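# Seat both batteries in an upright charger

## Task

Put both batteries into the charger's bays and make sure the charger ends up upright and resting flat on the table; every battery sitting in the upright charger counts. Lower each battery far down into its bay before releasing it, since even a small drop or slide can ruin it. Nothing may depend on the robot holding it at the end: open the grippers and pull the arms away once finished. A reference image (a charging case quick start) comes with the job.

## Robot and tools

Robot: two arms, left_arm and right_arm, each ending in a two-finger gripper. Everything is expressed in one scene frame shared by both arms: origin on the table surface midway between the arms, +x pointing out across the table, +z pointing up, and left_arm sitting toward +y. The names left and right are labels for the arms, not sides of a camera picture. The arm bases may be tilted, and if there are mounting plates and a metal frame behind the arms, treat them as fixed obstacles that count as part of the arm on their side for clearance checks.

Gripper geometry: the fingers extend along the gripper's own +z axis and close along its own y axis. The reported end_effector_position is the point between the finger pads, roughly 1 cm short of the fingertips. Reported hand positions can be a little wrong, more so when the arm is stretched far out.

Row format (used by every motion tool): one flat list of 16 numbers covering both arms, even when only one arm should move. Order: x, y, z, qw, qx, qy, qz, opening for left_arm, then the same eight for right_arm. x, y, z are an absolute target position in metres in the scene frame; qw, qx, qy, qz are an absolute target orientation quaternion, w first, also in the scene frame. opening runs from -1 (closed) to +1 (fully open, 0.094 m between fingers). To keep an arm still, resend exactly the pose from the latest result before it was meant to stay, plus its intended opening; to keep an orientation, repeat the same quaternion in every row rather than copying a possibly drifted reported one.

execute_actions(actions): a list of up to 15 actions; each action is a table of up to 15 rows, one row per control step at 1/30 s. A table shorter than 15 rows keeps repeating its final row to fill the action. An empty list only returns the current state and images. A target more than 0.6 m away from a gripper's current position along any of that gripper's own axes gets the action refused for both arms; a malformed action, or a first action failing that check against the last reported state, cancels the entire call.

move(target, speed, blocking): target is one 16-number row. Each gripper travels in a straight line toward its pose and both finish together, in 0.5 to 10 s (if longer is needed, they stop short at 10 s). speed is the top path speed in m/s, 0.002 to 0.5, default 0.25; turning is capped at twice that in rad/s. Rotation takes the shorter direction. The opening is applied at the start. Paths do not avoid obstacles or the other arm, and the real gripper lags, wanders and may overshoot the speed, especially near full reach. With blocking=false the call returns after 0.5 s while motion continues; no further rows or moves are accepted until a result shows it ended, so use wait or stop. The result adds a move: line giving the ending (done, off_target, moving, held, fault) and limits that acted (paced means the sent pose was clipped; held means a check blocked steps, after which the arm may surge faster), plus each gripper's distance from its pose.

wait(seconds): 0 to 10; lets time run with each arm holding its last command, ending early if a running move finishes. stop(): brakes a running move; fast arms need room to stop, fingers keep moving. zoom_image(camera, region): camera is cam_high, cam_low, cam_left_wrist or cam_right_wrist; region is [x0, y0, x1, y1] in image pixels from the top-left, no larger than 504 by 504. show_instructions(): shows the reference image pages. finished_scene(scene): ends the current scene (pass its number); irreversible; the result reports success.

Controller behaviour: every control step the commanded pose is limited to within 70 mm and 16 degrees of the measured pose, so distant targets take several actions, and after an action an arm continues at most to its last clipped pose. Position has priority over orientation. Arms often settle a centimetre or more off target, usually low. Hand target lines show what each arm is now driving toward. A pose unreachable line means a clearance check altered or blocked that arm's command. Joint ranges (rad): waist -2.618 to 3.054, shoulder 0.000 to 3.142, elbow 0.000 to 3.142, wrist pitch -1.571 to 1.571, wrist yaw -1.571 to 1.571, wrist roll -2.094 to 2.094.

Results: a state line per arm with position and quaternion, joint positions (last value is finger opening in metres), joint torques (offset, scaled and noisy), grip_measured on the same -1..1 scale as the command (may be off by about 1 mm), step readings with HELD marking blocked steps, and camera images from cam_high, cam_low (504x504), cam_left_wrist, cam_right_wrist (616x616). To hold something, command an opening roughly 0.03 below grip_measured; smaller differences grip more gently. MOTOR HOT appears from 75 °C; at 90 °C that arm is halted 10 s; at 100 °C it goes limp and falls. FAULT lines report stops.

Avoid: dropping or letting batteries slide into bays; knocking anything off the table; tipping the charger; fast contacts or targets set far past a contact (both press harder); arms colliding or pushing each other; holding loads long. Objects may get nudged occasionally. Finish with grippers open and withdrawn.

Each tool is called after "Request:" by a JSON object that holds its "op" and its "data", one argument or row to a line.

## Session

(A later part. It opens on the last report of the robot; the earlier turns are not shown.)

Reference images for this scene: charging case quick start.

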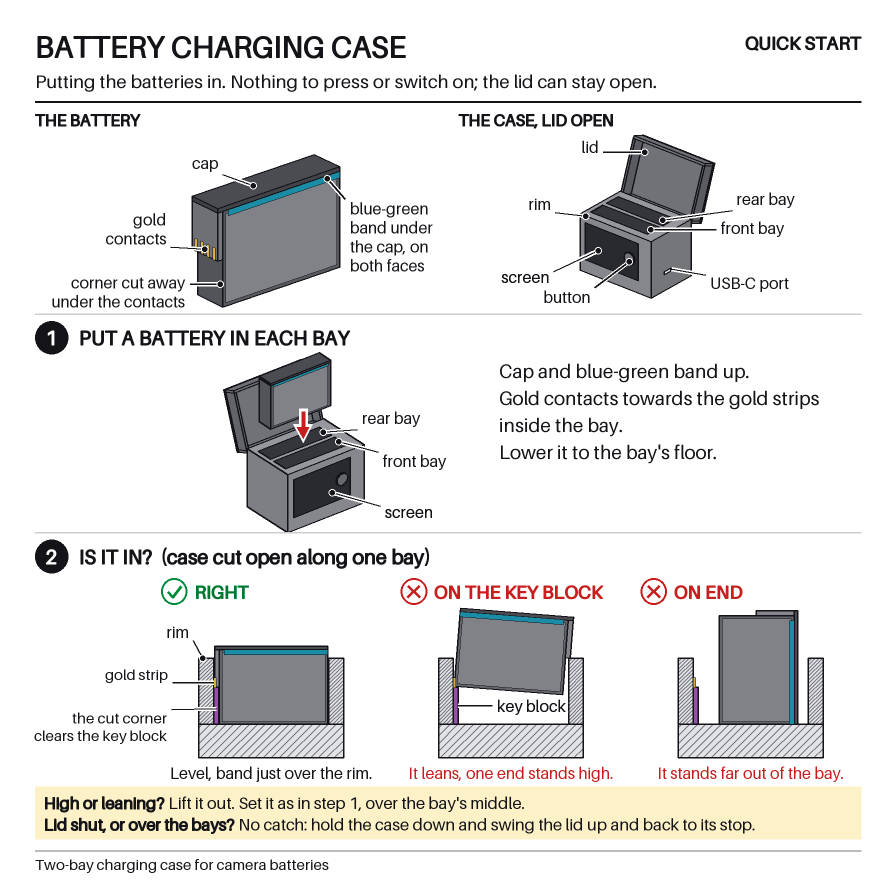

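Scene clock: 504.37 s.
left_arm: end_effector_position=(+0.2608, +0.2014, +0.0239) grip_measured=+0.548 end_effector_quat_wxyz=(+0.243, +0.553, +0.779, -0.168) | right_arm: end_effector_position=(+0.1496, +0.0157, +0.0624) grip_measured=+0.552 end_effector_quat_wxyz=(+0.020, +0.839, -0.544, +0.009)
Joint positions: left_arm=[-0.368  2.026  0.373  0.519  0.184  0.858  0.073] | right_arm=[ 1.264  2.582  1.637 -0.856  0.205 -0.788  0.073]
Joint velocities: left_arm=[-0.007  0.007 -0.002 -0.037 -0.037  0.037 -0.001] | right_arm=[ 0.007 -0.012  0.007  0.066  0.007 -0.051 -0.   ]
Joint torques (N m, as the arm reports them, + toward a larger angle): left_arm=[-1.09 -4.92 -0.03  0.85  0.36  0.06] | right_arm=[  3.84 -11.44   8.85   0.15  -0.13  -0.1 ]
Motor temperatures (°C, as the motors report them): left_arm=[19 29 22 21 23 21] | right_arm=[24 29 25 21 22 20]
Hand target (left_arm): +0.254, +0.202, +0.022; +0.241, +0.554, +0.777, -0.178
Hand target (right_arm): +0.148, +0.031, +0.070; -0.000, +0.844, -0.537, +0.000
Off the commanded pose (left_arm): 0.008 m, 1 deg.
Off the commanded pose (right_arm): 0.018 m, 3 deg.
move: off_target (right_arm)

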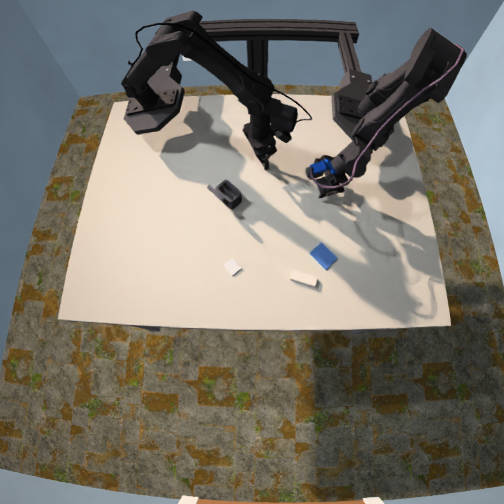

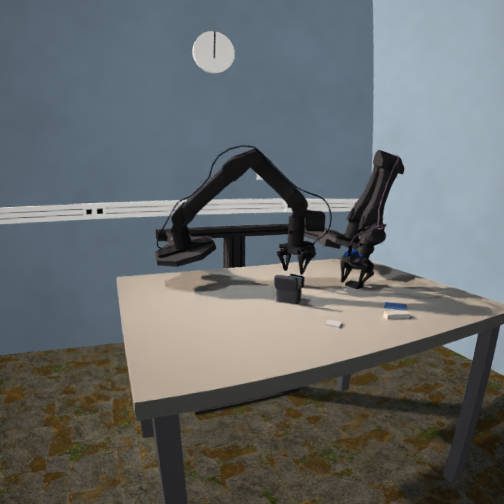

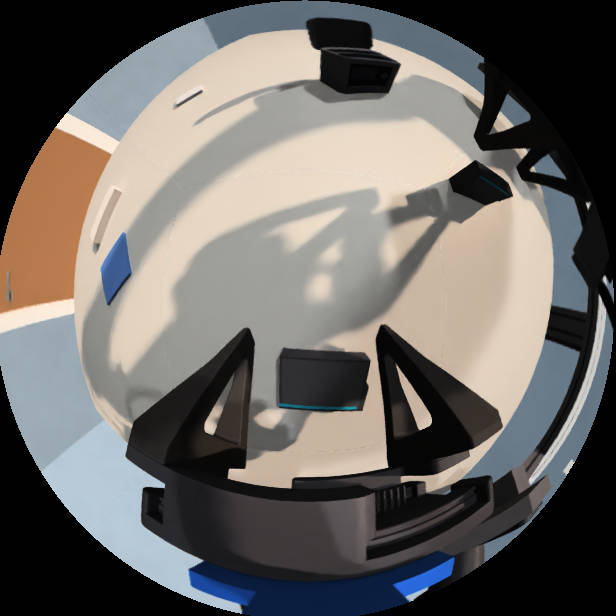

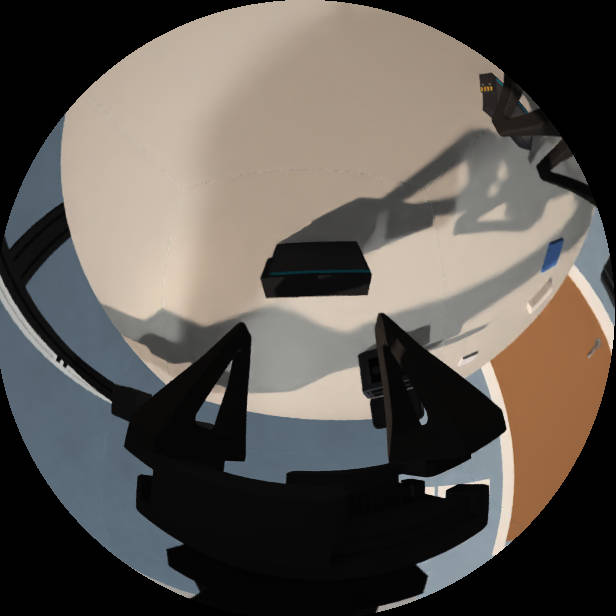

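Request:
{"op": "move", "data": {
  "target": [0.248,0.209,0.018,0.244,0.554,0.777,-0.174,0.55, 0.146,0.045,0.076,0,-0.843,0.537,0,0.55],
  "speed": 0.06
}}

Scene clock: 510.77 s.
left_arm: end_effector_position=(+0.2545, +0.2088, +0.0189) grip_measured=+0.548 end_effector_quat_wxyz=(+0.244, +0.554, +0.779, -0.165) | right_arm: end_effector_position=(+0.1505, +0.0359, +0.0691) grip_measured=+0.552 end_effector_quat_wxyz=(+0.006, +0.842, -0.539, +0.007)
Joint positions: left_arm=[-0.343  2.046  0.337  0.575  0.19   0.883  0.073] | right_arm=[ 1.282  2.615  1.725 -0.885  0.202 -0.788  0.073]
Joint velocities: left_arm=[ 0.012 -0.002 -0.002 -0.007  0.037 -0.037 -0.001] | right_arm=[-0.017 -0.007 -0.012  0.037 -0.037 -0.037 -0.002]
Joint torques (N m, as the arm reports them, + toward a larger angle): left_arm=[-1.04 -5.02 -0.22  0.8   0.38  0.04] | right_arm=[  3.82 -11.53   8.99   0.02  -0.14   0.06]
Motor temperatures (°C, as the motors report them): left_arm=[19 29 22 21 23 21] | right_arm=[24 30 25 21 22 20]
Hand target (left_arm): +0.248, +0.209, +0.018; +0.244, +0.554, +0.777, -0.174
Hand target (right_arm): +0.146, +0.045, +0.076; -0.001, +0.843, -0.537, +0.000
Off the commanded pose (left_arm): 0.007 m, 1 deg.
Off the commanded pose (right_arm): 0.012 m, 1 deg.
move: off_target (right_arm)

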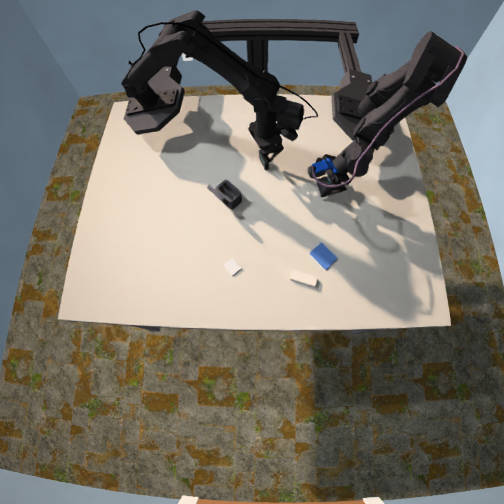

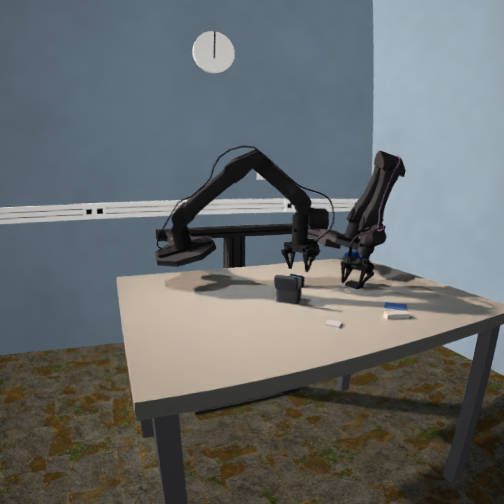

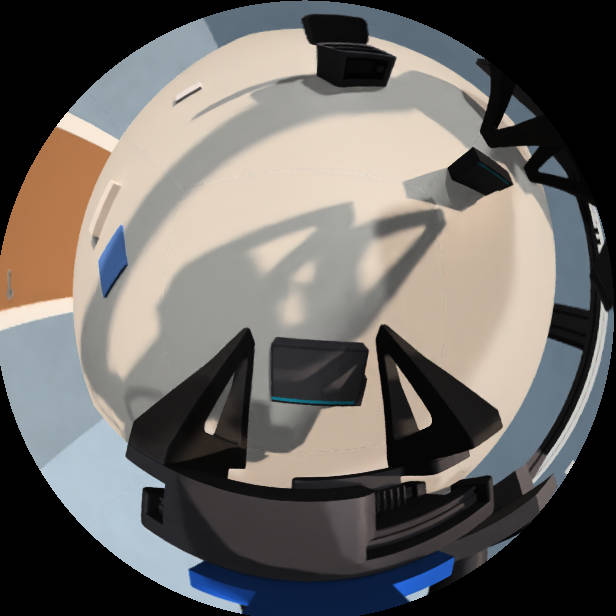

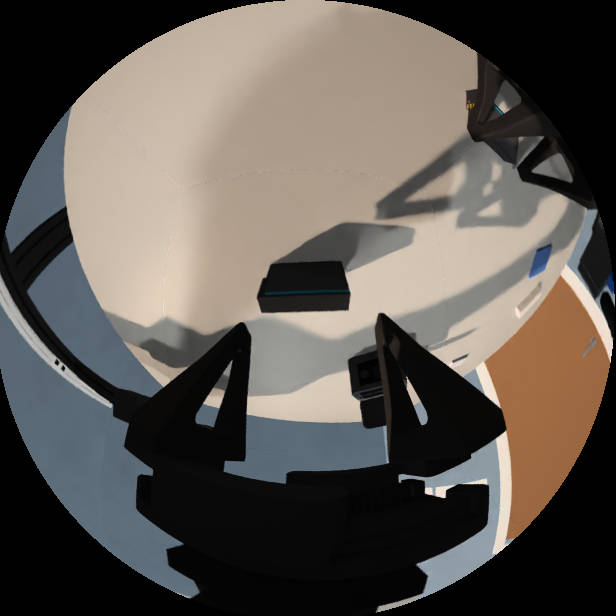

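Request:
{"op": "move", "data": {
  "target": [0.247,0.212,0.011,0.244,0.554,0.777,-0.174,0.55, 0.142,0.040,0.062,0,-0.843,0.537,0,0.55],
  "speed": 0.04
}}

Scene clock: 515.57 s.
left_arm: end_effector_position=(+0.2547, +0.2118, +0.0118) grip_measured=+0.548 end_effector_quat_wxyz=(+0.245, +0.553, +0.779, -0.164) | right_arm: end_effector_position=(+0.1484, +0.0342, +0.0620) grip_measured=+0.552 end_effector_quat_wxyz=(+0.008, +0.842, -0.539, +0.007)
Joint positions: left_arm=[-0.321  2.088  0.337  0.616  0.198  0.903  0.073] | right_arm=[ 1.282  2.624  1.709 -0.865  0.202 -0.787  0.073]
Joint velocities: left_arm=[-0.002  0.002  0.007  0.051 -0.022  0.007 -0.   ] | right_arm=[-0.002 -0.002  0.002  0.11  -0.022 -0.022  0.   ]
Joint torques (N m, as the arm reports them, + toward a larger angle): left_arm=[-1.06 -5.02 -0.46  0.84  0.3   0.07] | right_arm=[  3.65 -12.06   4.99   0.29  -0.12   0.04]
Motor temperatures (°C, as the motors report them): left_arm=[19 29 22 21 23 21] | right_arm=[24 30 25 21 22 20]
Hand target (left_arm): +0.247, +0.212, +0.011; +0.243, +0.554, +0.777, -0.174
Hand target (right_arm): +0.142, +0.040, +0.062; +0.000, +0.843, -0.537, +0.000
Off the commanded pose (left_arm): 0.008 m, 1 deg.
Off the commanded pose (right_arm): 0.009 m, 1 deg.
move: done

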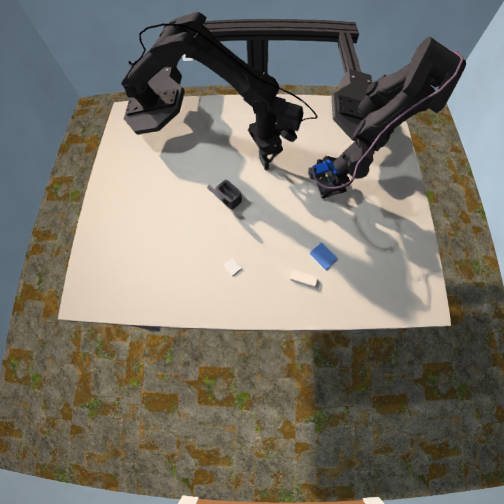

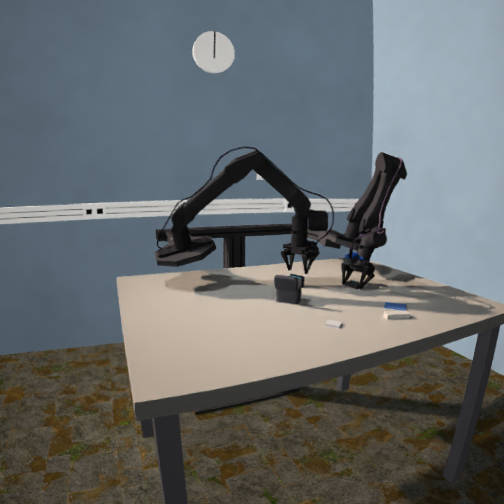

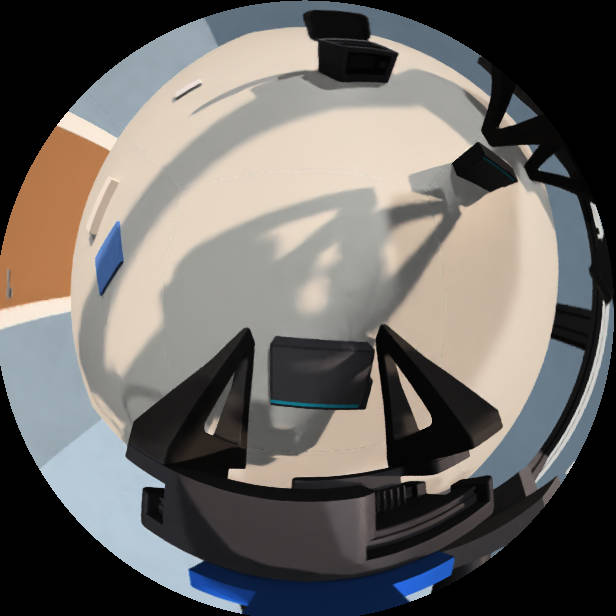

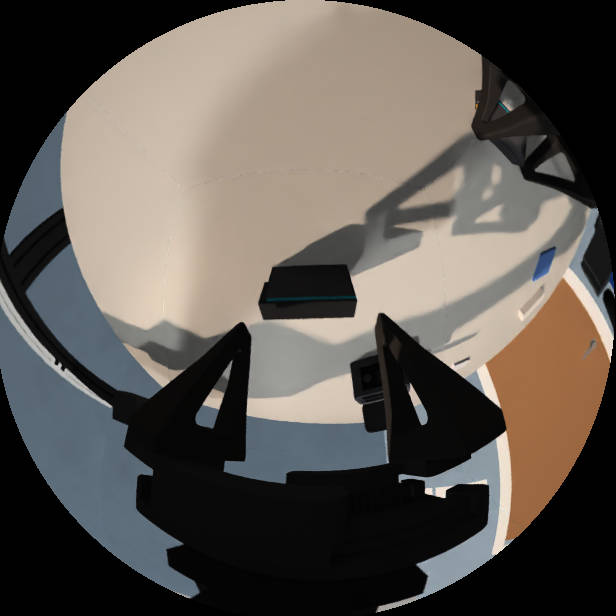

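Request:
{"op": "move", "data": {
  "target": [0.250,0.212,0.011,0.244,0.554,0.777,-0.174,0.18, 0.142,0.040,0.051,0,-0.843,0.537,0,0.55],
  "speed": 0.03
}}

Request:
{"op": "zoom_image", "data": {
  "camera": "cam_right_wrist",
  "region": [210,240,410,400]
}}

Scene clock: 519.90 s.
left_arm: end_effector_position=(+0.2553, +0.2122, +0.0119) grip_measured=+0.185 end_effector_quat_wxyz=(+0.247, +0.554, +0.778, -0.164) | right_arm: end_effector_position=(+0.1478, +0.0377, +0.0526) grip_measured=+0.552 end_effector_quat_wxyz=(+0.004, +0.842, -0.539, +0.006)
Joint positions: left_arm=[-0.317  2.088  0.337  0.618  0.201  0.908  0.056] | right_arm=[ 1.282  2.646  1.709 -0.834  0.202 -0.787  0.073]
Joint velocities: left_arm=[ 0.007 -0.022  0.007  0.037 -0.007  0.051 -0.   ] | right_arm=[ 0.032 -0.017  0.007  0.007  0.037 -0.051 -0.   ]
Joint torques (N m, as the arm reports them, + toward a larger angle): left_arm=[-0.93 -5.22  0.17  0.72  0.37  0.07] | right_arm=[  3.36 -12.14   4.06   0.33  -0.12   0.01]
Motor temperatures (°C, as the motors report them): left_arm=[19 28 22 21 23 21] | right_arm=[24 30 25 21 22 20]
Hand target (left_arm): +0.250, +0.212, +0.011; +0.244, +0.554, +0.777, -0.174
Hand target (right_arm): +0.142, +0.040, +0.051; +0.000, +0.843, -0.537, +0.000
Off the commanded pose (left_arm): 0.005 m, 1 deg.
Off the commanded pose (right_arm): 0.006 m, 1 deg.
move: done

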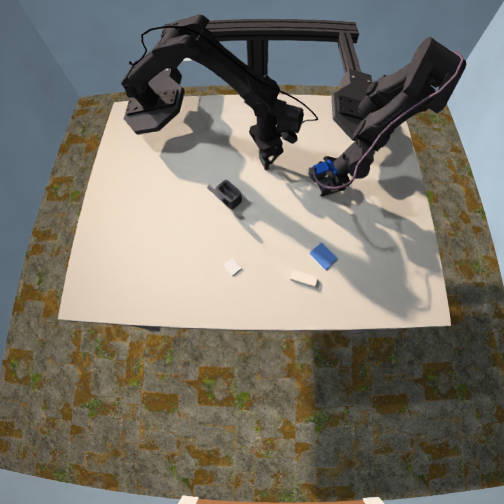

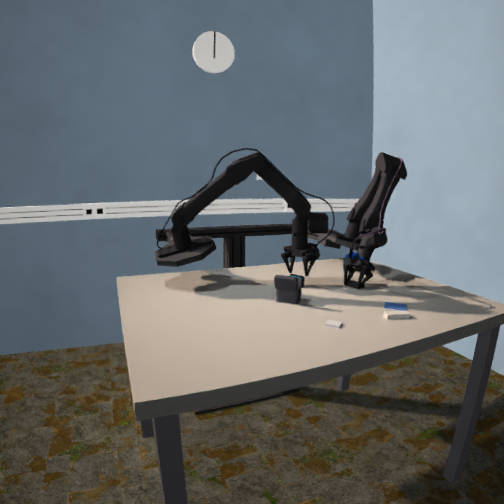

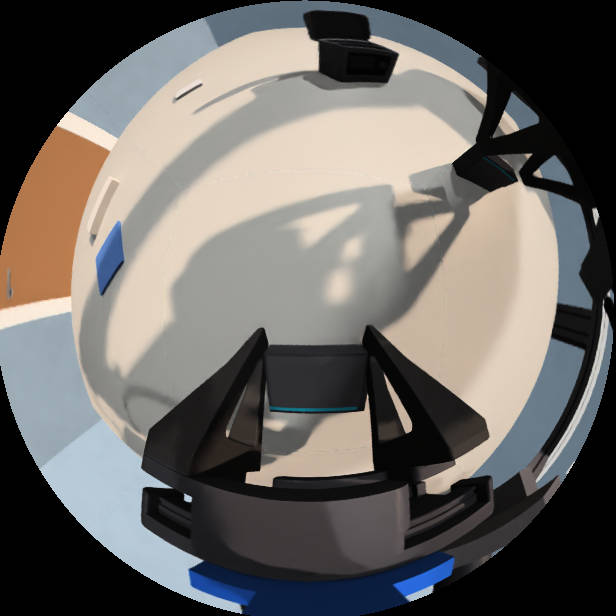

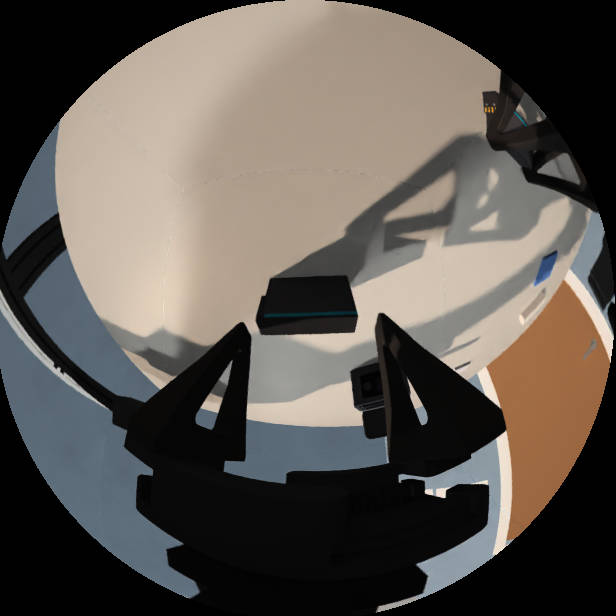

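Region (210, 240, 410, 400) of cam_right_wrist's 616x616 image, scaled by 2.520, with more detail than that image has; it fills the top 403 rows of this view, and the rest is white.

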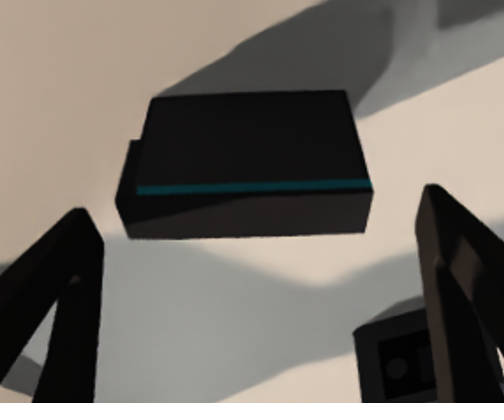

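Request:
{"op": "move", "data": {
  "target": [0.253,0.212,0.011,0.244,0.554,0.777,-0.174,0.15, 0.138,0.037,0.043,0,-0.843,0.537,0,0.5],
  "speed": 0.02
}}

Request:
{"op": "zoom_image", "data": {
  "camera": "cam_right_wrist",
  "region": [210,240,410,400]
}}

Scene clock: 528.67 s.
left_arm: end_effector_position=(+0.2554, +0.2126, +0.0119) grip_measured=+0.164 end_effector_quat_wxyz=(+0.247, +0.554, +0.778, -0.165) | right_arm: end_effector_position=(+0.1437, +0.0315, +0.0438) grip_measured=+0.502 end_effector_quat_wxyz=(+0.008, +0.842, -0.539, +0.007)
Joint positions: left_arm=[-0.313  2.088  0.337  0.617  0.205  0.913  0.055] | right_arm=[ 1.282  2.646  1.668 -0.801  0.202 -0.787  0.071]
Joint velocities: left_arm=[-0.002 -0.022 -0.007  0.066  0.022 -0.007  0.   ] | right_arm=[ 0.007  0.007 -0.012  0.037 -0.007 -0.022 -0.   ]
Joint torques (N m, as the arm reports them, + toward a larger angle): left_arm=[-1.01 -5.41  0.8   0.64  0.33  0.06] | right_arm=[  3.61 -12.     4.66   0.3   -0.12   0.01]
Motor temperatures (°C, as the motors report them): left_arm=[19 28 22 21 23 21] | right_arm=[24 31 25 21 22 20]
Hand target (left_arm): +0.253, +0.212, +0.011; +0.244, +0.554, +0.777, -0.174
Hand target (right_arm): +0.138, +0.037, +0.043; +0.000, +0.843, -0.537, +0.000
Off the commanded pose (left_arm): 0.003 m, 1 deg.
Off the commanded pose (right_arm): 0.008 m, 1 deg.
move: done

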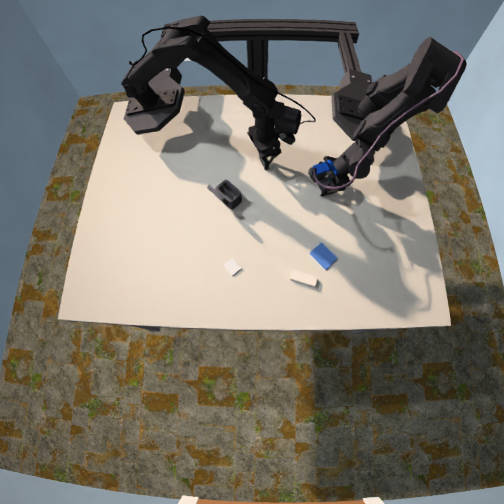

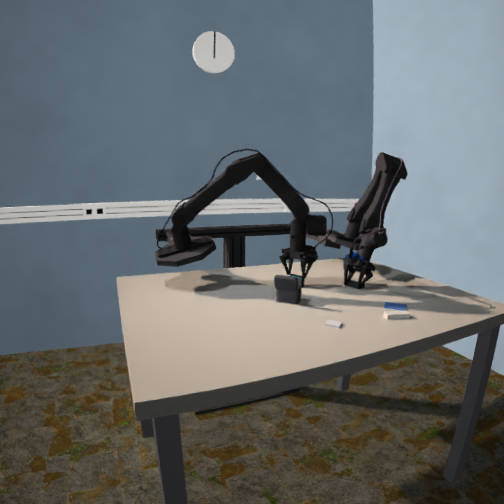

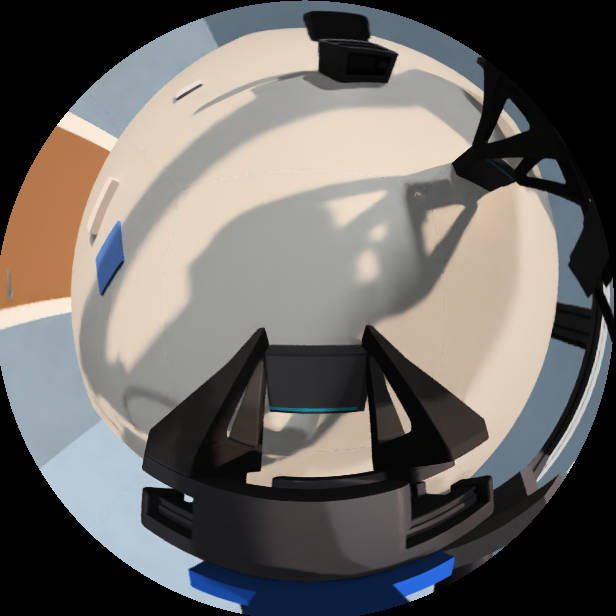

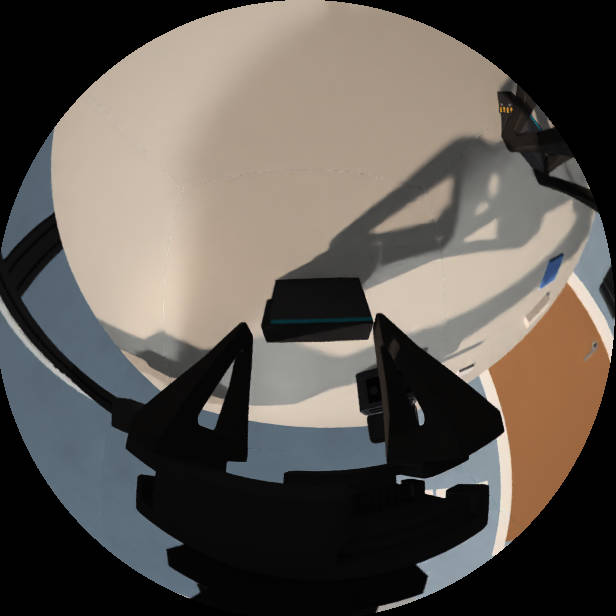

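Region (210, 240, 410, 400) of cam_right_wrist's 616x616 image, scaled by 2.520, with more detail than that image has; it fills the top 403 rows of this view, and the rest is white.

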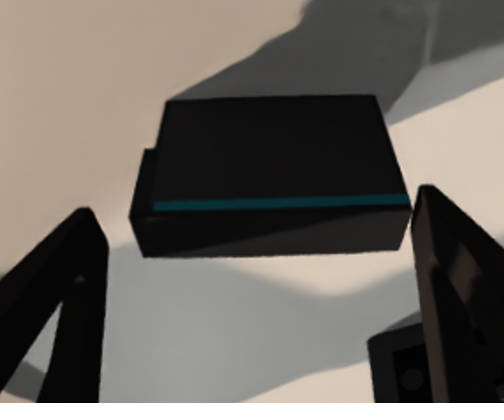

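Request:
{"op": "move", "data": {
  "target": [0.253,0.212,0.014,0.244,0.554,0.777,-0.174,0.55, 0.149,0.031,0.045,0,-0.843,0.537,0,0.5],
  "speed": 0.02
}}

Request:
{"op": "zoom_image", "data": {
  "camera": "cam_right_wrist",
  "region": [210,240,410,400]
}}

Request:
{"op": "zoom_image", "data": {
  "camera": "cam_low",
  "region": [320,240,400,300]
}}

Scene clock: 536.97 s.
left_arm: end_effector_position=(+0.2525, +0.2132, +0.0108) grip_measured=+0.548 end_effector_quat_wxyz=(+0.241, +0.555, +0.778, -0.167) | right_arm: end_effector_position=(+0.1469, +0.0271, +0.0405) grip_measured=+0.502 end_effector_quat_wxyz=(+0.011, +0.843, -0.537, +0.006)
Joint positions: left_arm=[-0.312  2.088  0.337  0.604  0.206  0.914  0.073] | right_arm=[ 1.269  2.646  1.657 -0.794  0.202 -0.803  0.071]
Joint velocities: left_arm=[ 0.012 -0.007  0.007 -0.066 -0.007  0.007  0.   ] | right_arm=[ 0.007  0.002 -0.007  0.066  0.051  0.037  0.   ]
Joint torques (N m, as the arm reports them, + toward a larger angle): left_arm=[-1.28 -7.1   0.67  0.55  0.3   0.02] | right_arm=[  2.36 -13.17   4.74   0.3   -0.08  -0.13]
Motor temperatures (°C, as the motors report them): left_arm=[19 28 22 21 23 21] | right_arm=[24 31 24 21 22 20]
Hand target (left_arm): +0.253, +0.212, +0.014; +0.244, +0.554, +0.777, -0.174
Hand target (right_arm): +0.149, +0.031, +0.045; +0.000, +0.844, -0.537, +0.000
Off the commanded pose (left_arm): 0.003 m, 1 deg.
Off the commanded pose (right_arm): 0.006 m, 1 deg.
move: done

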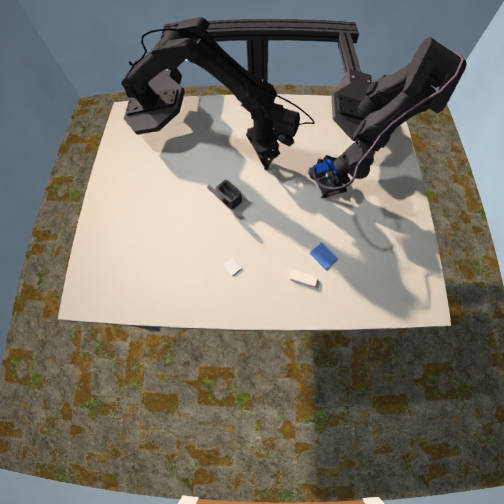

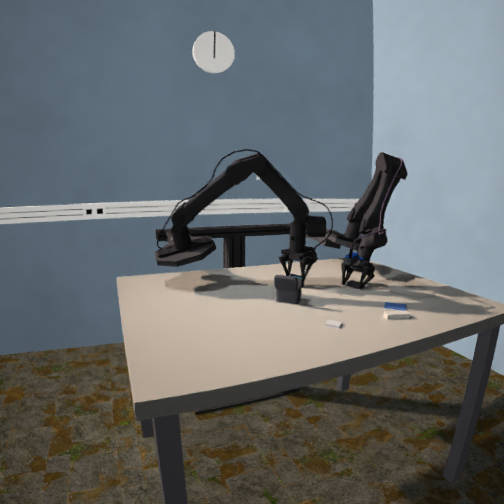

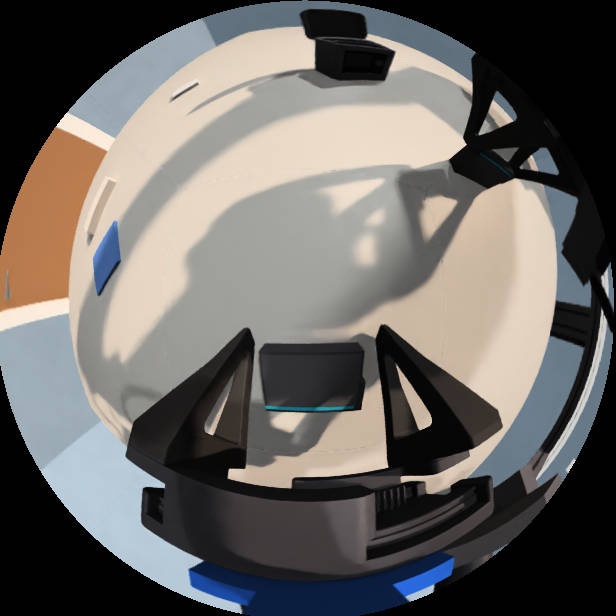

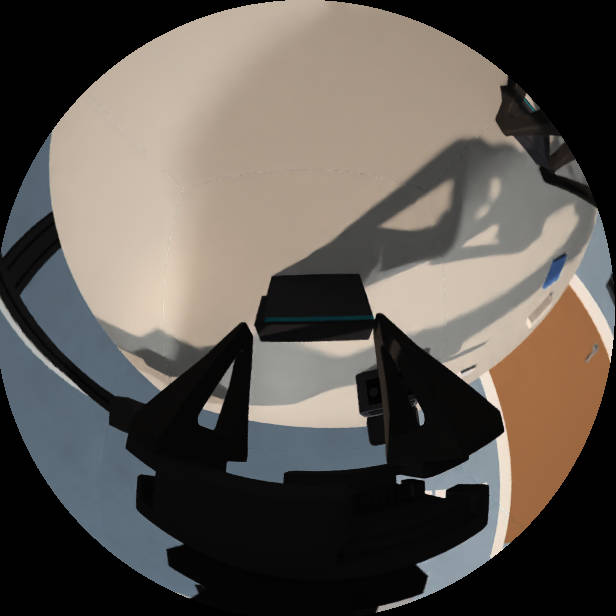

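Region (210, 240, 410, 400) of cam_right_wrist's 616x616 image, scaled by 2.520, with more detail than that image has; it fills the top 403 rows of this view, and the rest is white.

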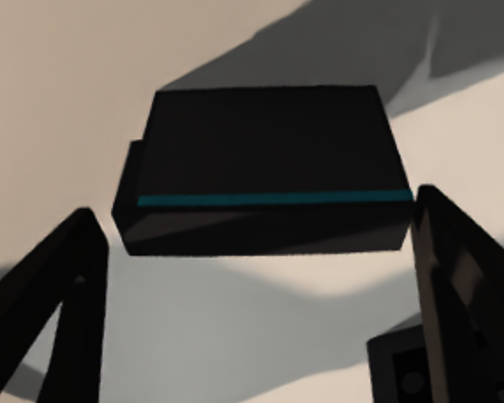

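Region (320, 240, 400, 300) of cam_low's 504x504 image, scaled by 6.300, with more detail than that image has; it fills the top 378 rows of this view, and the rest is white.

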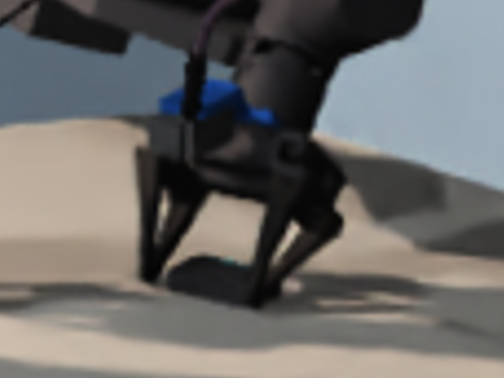

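Request:
{"op": "move", "data": {
  "target": [0.246,0.226,0.013,0.244,0.554,0.777,-0.174,0.55, 0.148,0.030,0.050,0,-0.843,0.537,0,0.5],
  "speed": 0.02
}}

Scene clock: 546.17 s.
left_arm: end_effector_position=(+0.2515, +0.2234, +0.0106) grip_measured=+0.548 end_effector_quat_wxyz=(+0.245, +0.552, +0.778, -0.171) | right_arm: end_effector_position=(+0.1469, +0.0271, +0.0405) grip_measured=+0.502 end_effector_quat_wxyz=(+0.011, +0.843, -0.537, +0.006)
Joint positions: left_arm=[-0.257  2.076  0.318  0.605  0.237  0.959  0.073] | right_arm=[ 1.269  2.646  1.657 -0.794  0.202 -0.803  0.071]
Joint velocities: left_arm=[-0.007 -0.007 -0.002 -0.022  0.037 -0.037 -0.001] | right_arm=[-0.002 -0.012 -0.017 -0.037 -0.066 -0.022  0.   ]
Joint torques (N m, as the arm reports them, + toward a larger angle): left_arm=[-0.97 -7.36 -0.83  0.61  0.26  0.13] | right_arm=[  2.65 -14.3    4.23   0.21  -0.09  -0.04]
Motor temperatures (°C, as the motors report them): left_arm=[19 28 22 21 23 21] | right_arm=[24 31 24 21 22 20]
Hand target (left_arm): +0.246, +0.226, +0.013; +0.244, +0.554, +0.777, -0.174
Hand target (right_arm): +0.148, +0.030, +0.050; +0.000, +0.843, -0.537, +0.000
Off the commanded pose (left_arm): 0.007 m, 0 deg.
Off the commanded pose (right_arm): 0.010 m, 1 deg.
move: done

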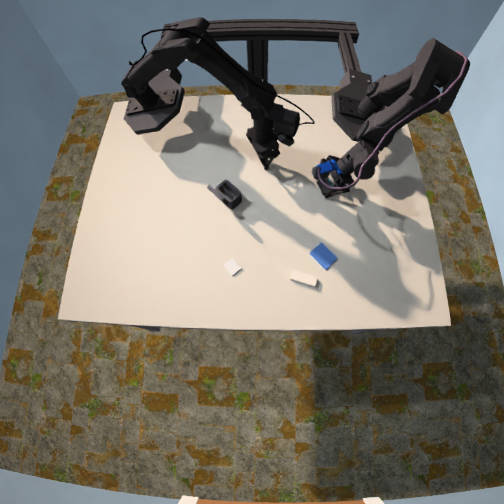

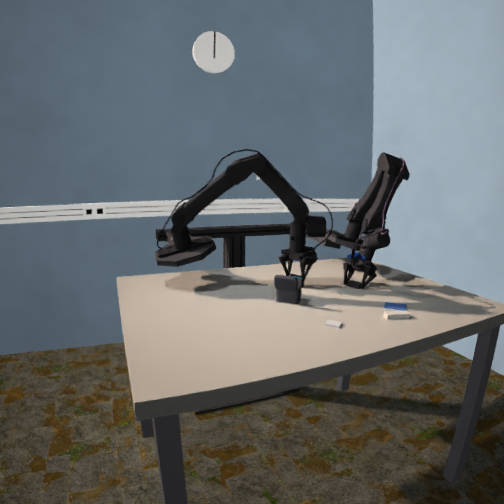

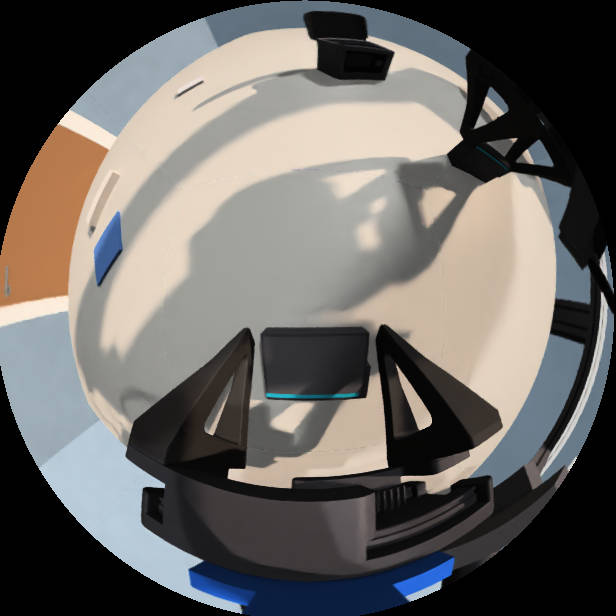

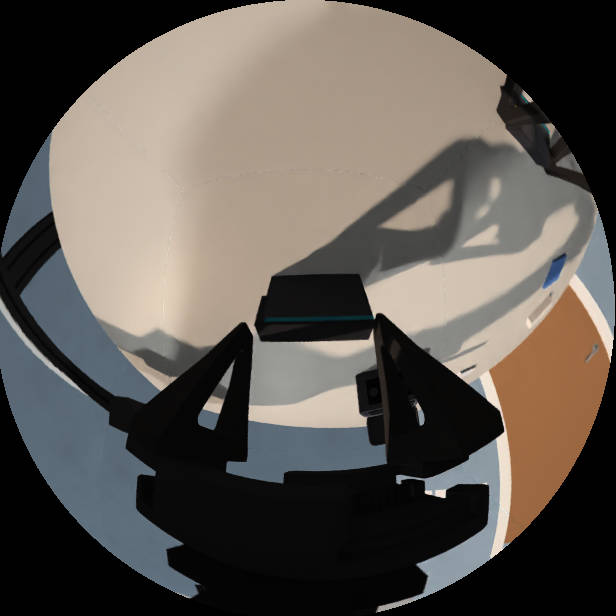

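Request:
{"op": "move", "data": {
  "target": [0.245,0.238,0.015,0.142,0.572,0.802,-0.101,0.55, 0.148,0.030,0.056,0,-0.843,0.537,0,0.5],
  "speed": 0.06
}}

Scene clock: 552.67 s.
left_arm: end_effector_position=(+0.2383, +0.2417, +0.0103) grip_measured=+0.548 end_effector_quat_wxyz=(+0.138, +0.570, +0.803, -0.102) | right_arm: end_effector_position=(+0.1469, +0.0271, +0.0405) grip_measured=+0.502 end_effector_quat_wxyz=(+0.011, +0.843, -0.537, +0.006)
Joint positions: left_arm=[-0.375  1.962  0.386  0.268 -0.002  0.864  0.073] | right_arm=[ 1.269  2.646  1.657 -0.794  0.202 -0.803  0.071]
Joint velocities: left_arm=[-0.002 -0.007  0.002  0.125 -0.007  0.051  0.001] | right_arm=[-0.007 -0.002 -0.007 -0.022 -0.022  0.007  0.   ]
Joint torques (N m, as the arm reports them, + toward a larger angle): left_arm=[-2.7  -7.1   2.63  0.29  0.12 -0.1 ] | right_arm=[  2.96 -15.08   4.59   0.03  -0.07  -0.05]
Motor temperatures (°C, as the motors report them): left_arm=[19 29 22 21 23 21] | right_arm=[24 32 24 21 22 20]
Hand target (left_arm): +0.245, +0.238, +0.015; +0.144, +0.571, +0.802, -0.100
Hand target (right_arm): +0.148, +0.030, +0.055; +0.000, +0.843, -0.537, +0.000
Off the commanded pose (left_arm): 0.009 m, 0 deg.
Off the commanded pose (right_arm): 0.016 m, 1 deg.
move: off_target (right_arm)

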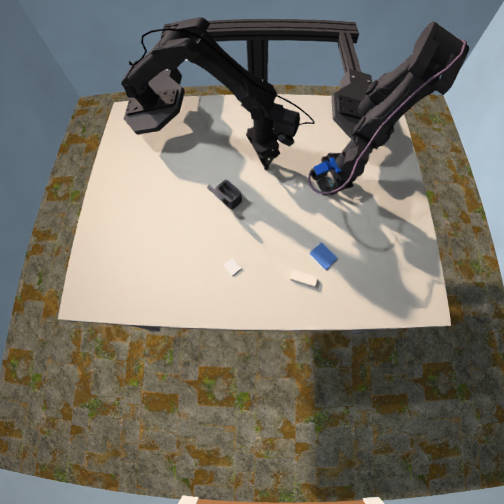

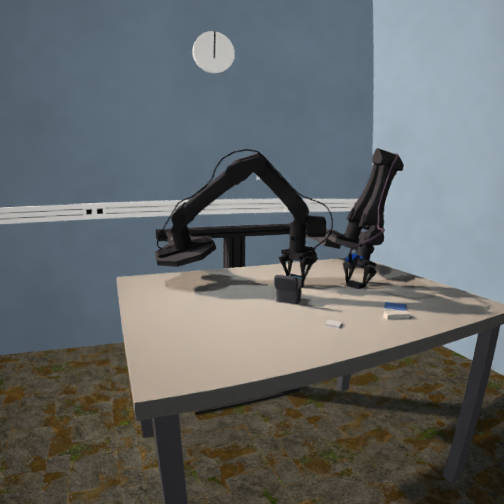

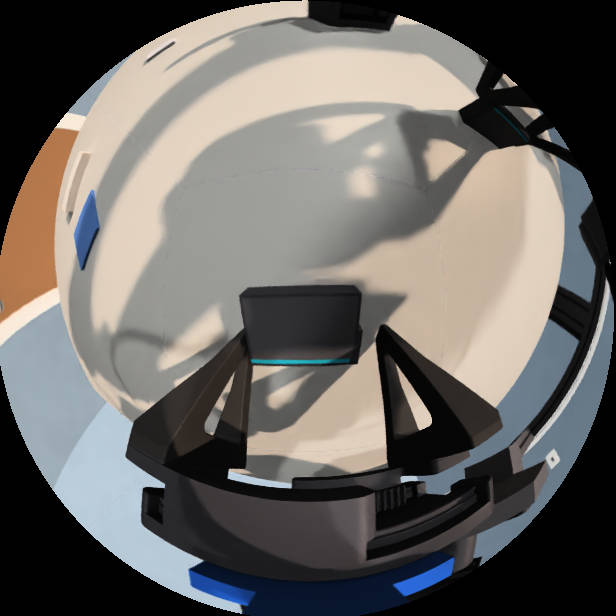

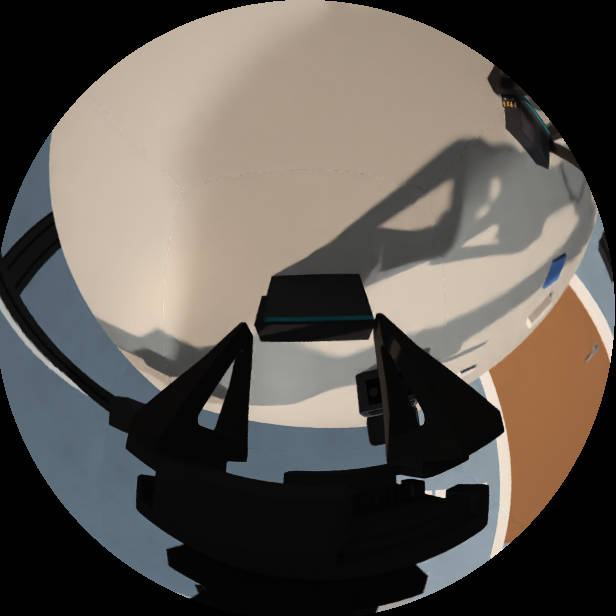

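Request:
{"op": "move", "data": {
  "target": [0.243,0.240,0.013,0.142,0.572,0.802,-0.101,0.18, 0.148,0.032,0.064,0,-0.843,0.537,0,0.5],
  "speed": 0.04
}}

Scene clock: 556.20 s.
left_arm: end_effector_position=(+0.2383, +0.2422, +0.0102) grip_measured=+0.214 end_effector_quat_wxyz=(+0.137, +0.570, +0.803, -0.101) | right_arm: end_effector_position=(+0.1475, +0.0251, +0.0472) grip_measured=+0.502 end_effector_quat_wxyz=(+0.014, +0.843, -0.537, +0.007)
Joint positions: left_arm=[-0.376  1.962  0.386  0.266 -0.005  0.864  0.057] | right_arm=[ 1.269  2.63   1.657 -0.815  0.202 -0.803  0.071]
Joint velocities: left_arm=[-0.007  0.007 -0.012  0.037 -0.037  0.051 -0.   ] | right_arm=[-0.002 -0.022 -0.007  0.081 -0.007  0.022 -0.   ]
Joint torques (N m, as the arm reports them, + toward a larger angle): left_arm=[-1.78 -6.36  2.08  0.36  0.12  0.05] | right_arm=[  3.3  -14.41   6.62  -0.06  -0.07   0.04]
Motor temperatures (°C, as the motors report them): left_arm=[19 29 22 21 23 21] | right_arm=[24 32 24 21 22 20]
Hand target (left_arm): +0.243, +0.240, +0.013; +0.142, +0.572, +0.802, -0.101
Hand target (right_arm): +0.148, +0.032, +0.064; -0.000, +0.843, -0.537, +0.000
Off the commanded pose (left_arm): 0.006 m, 1 deg.
Off the commanded pose (right_arm): 0.018 m, 2 deg.
move: off_target (right_arm)

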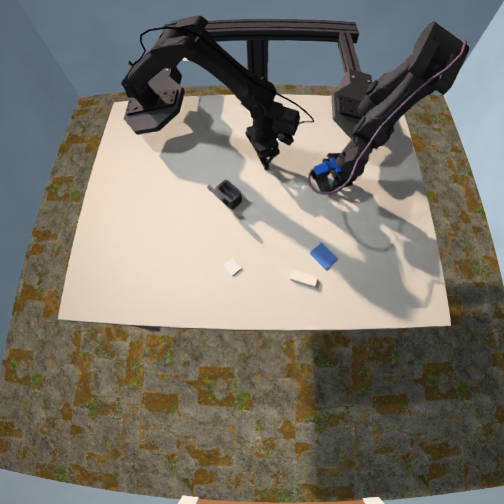

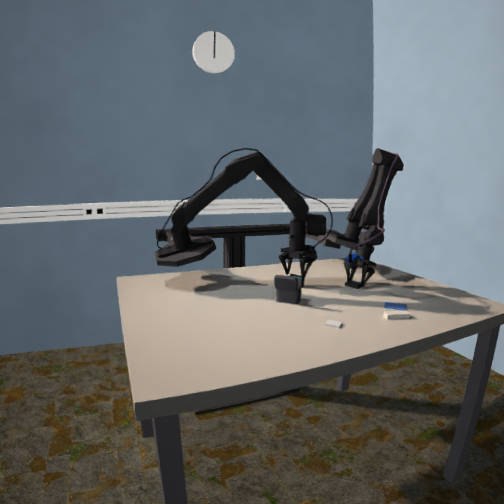

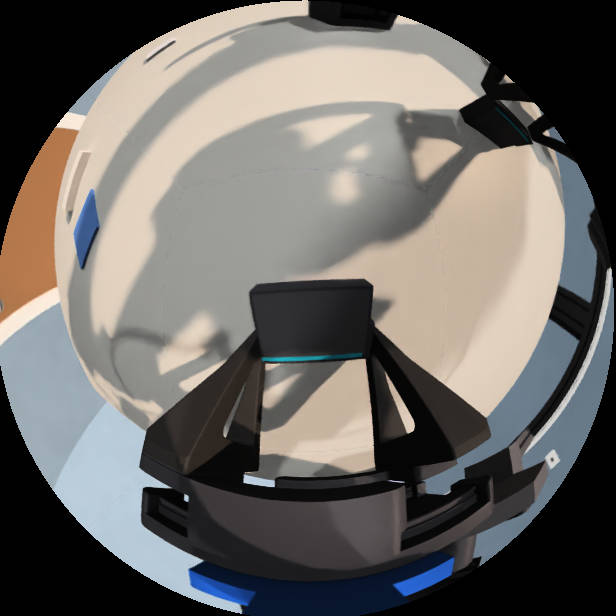

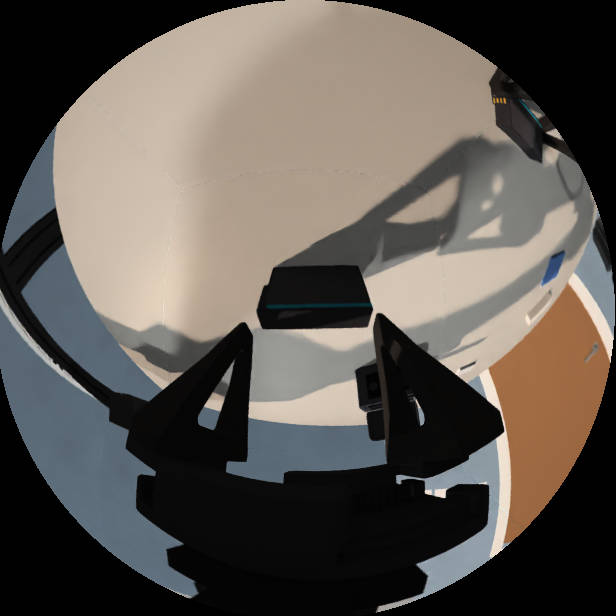

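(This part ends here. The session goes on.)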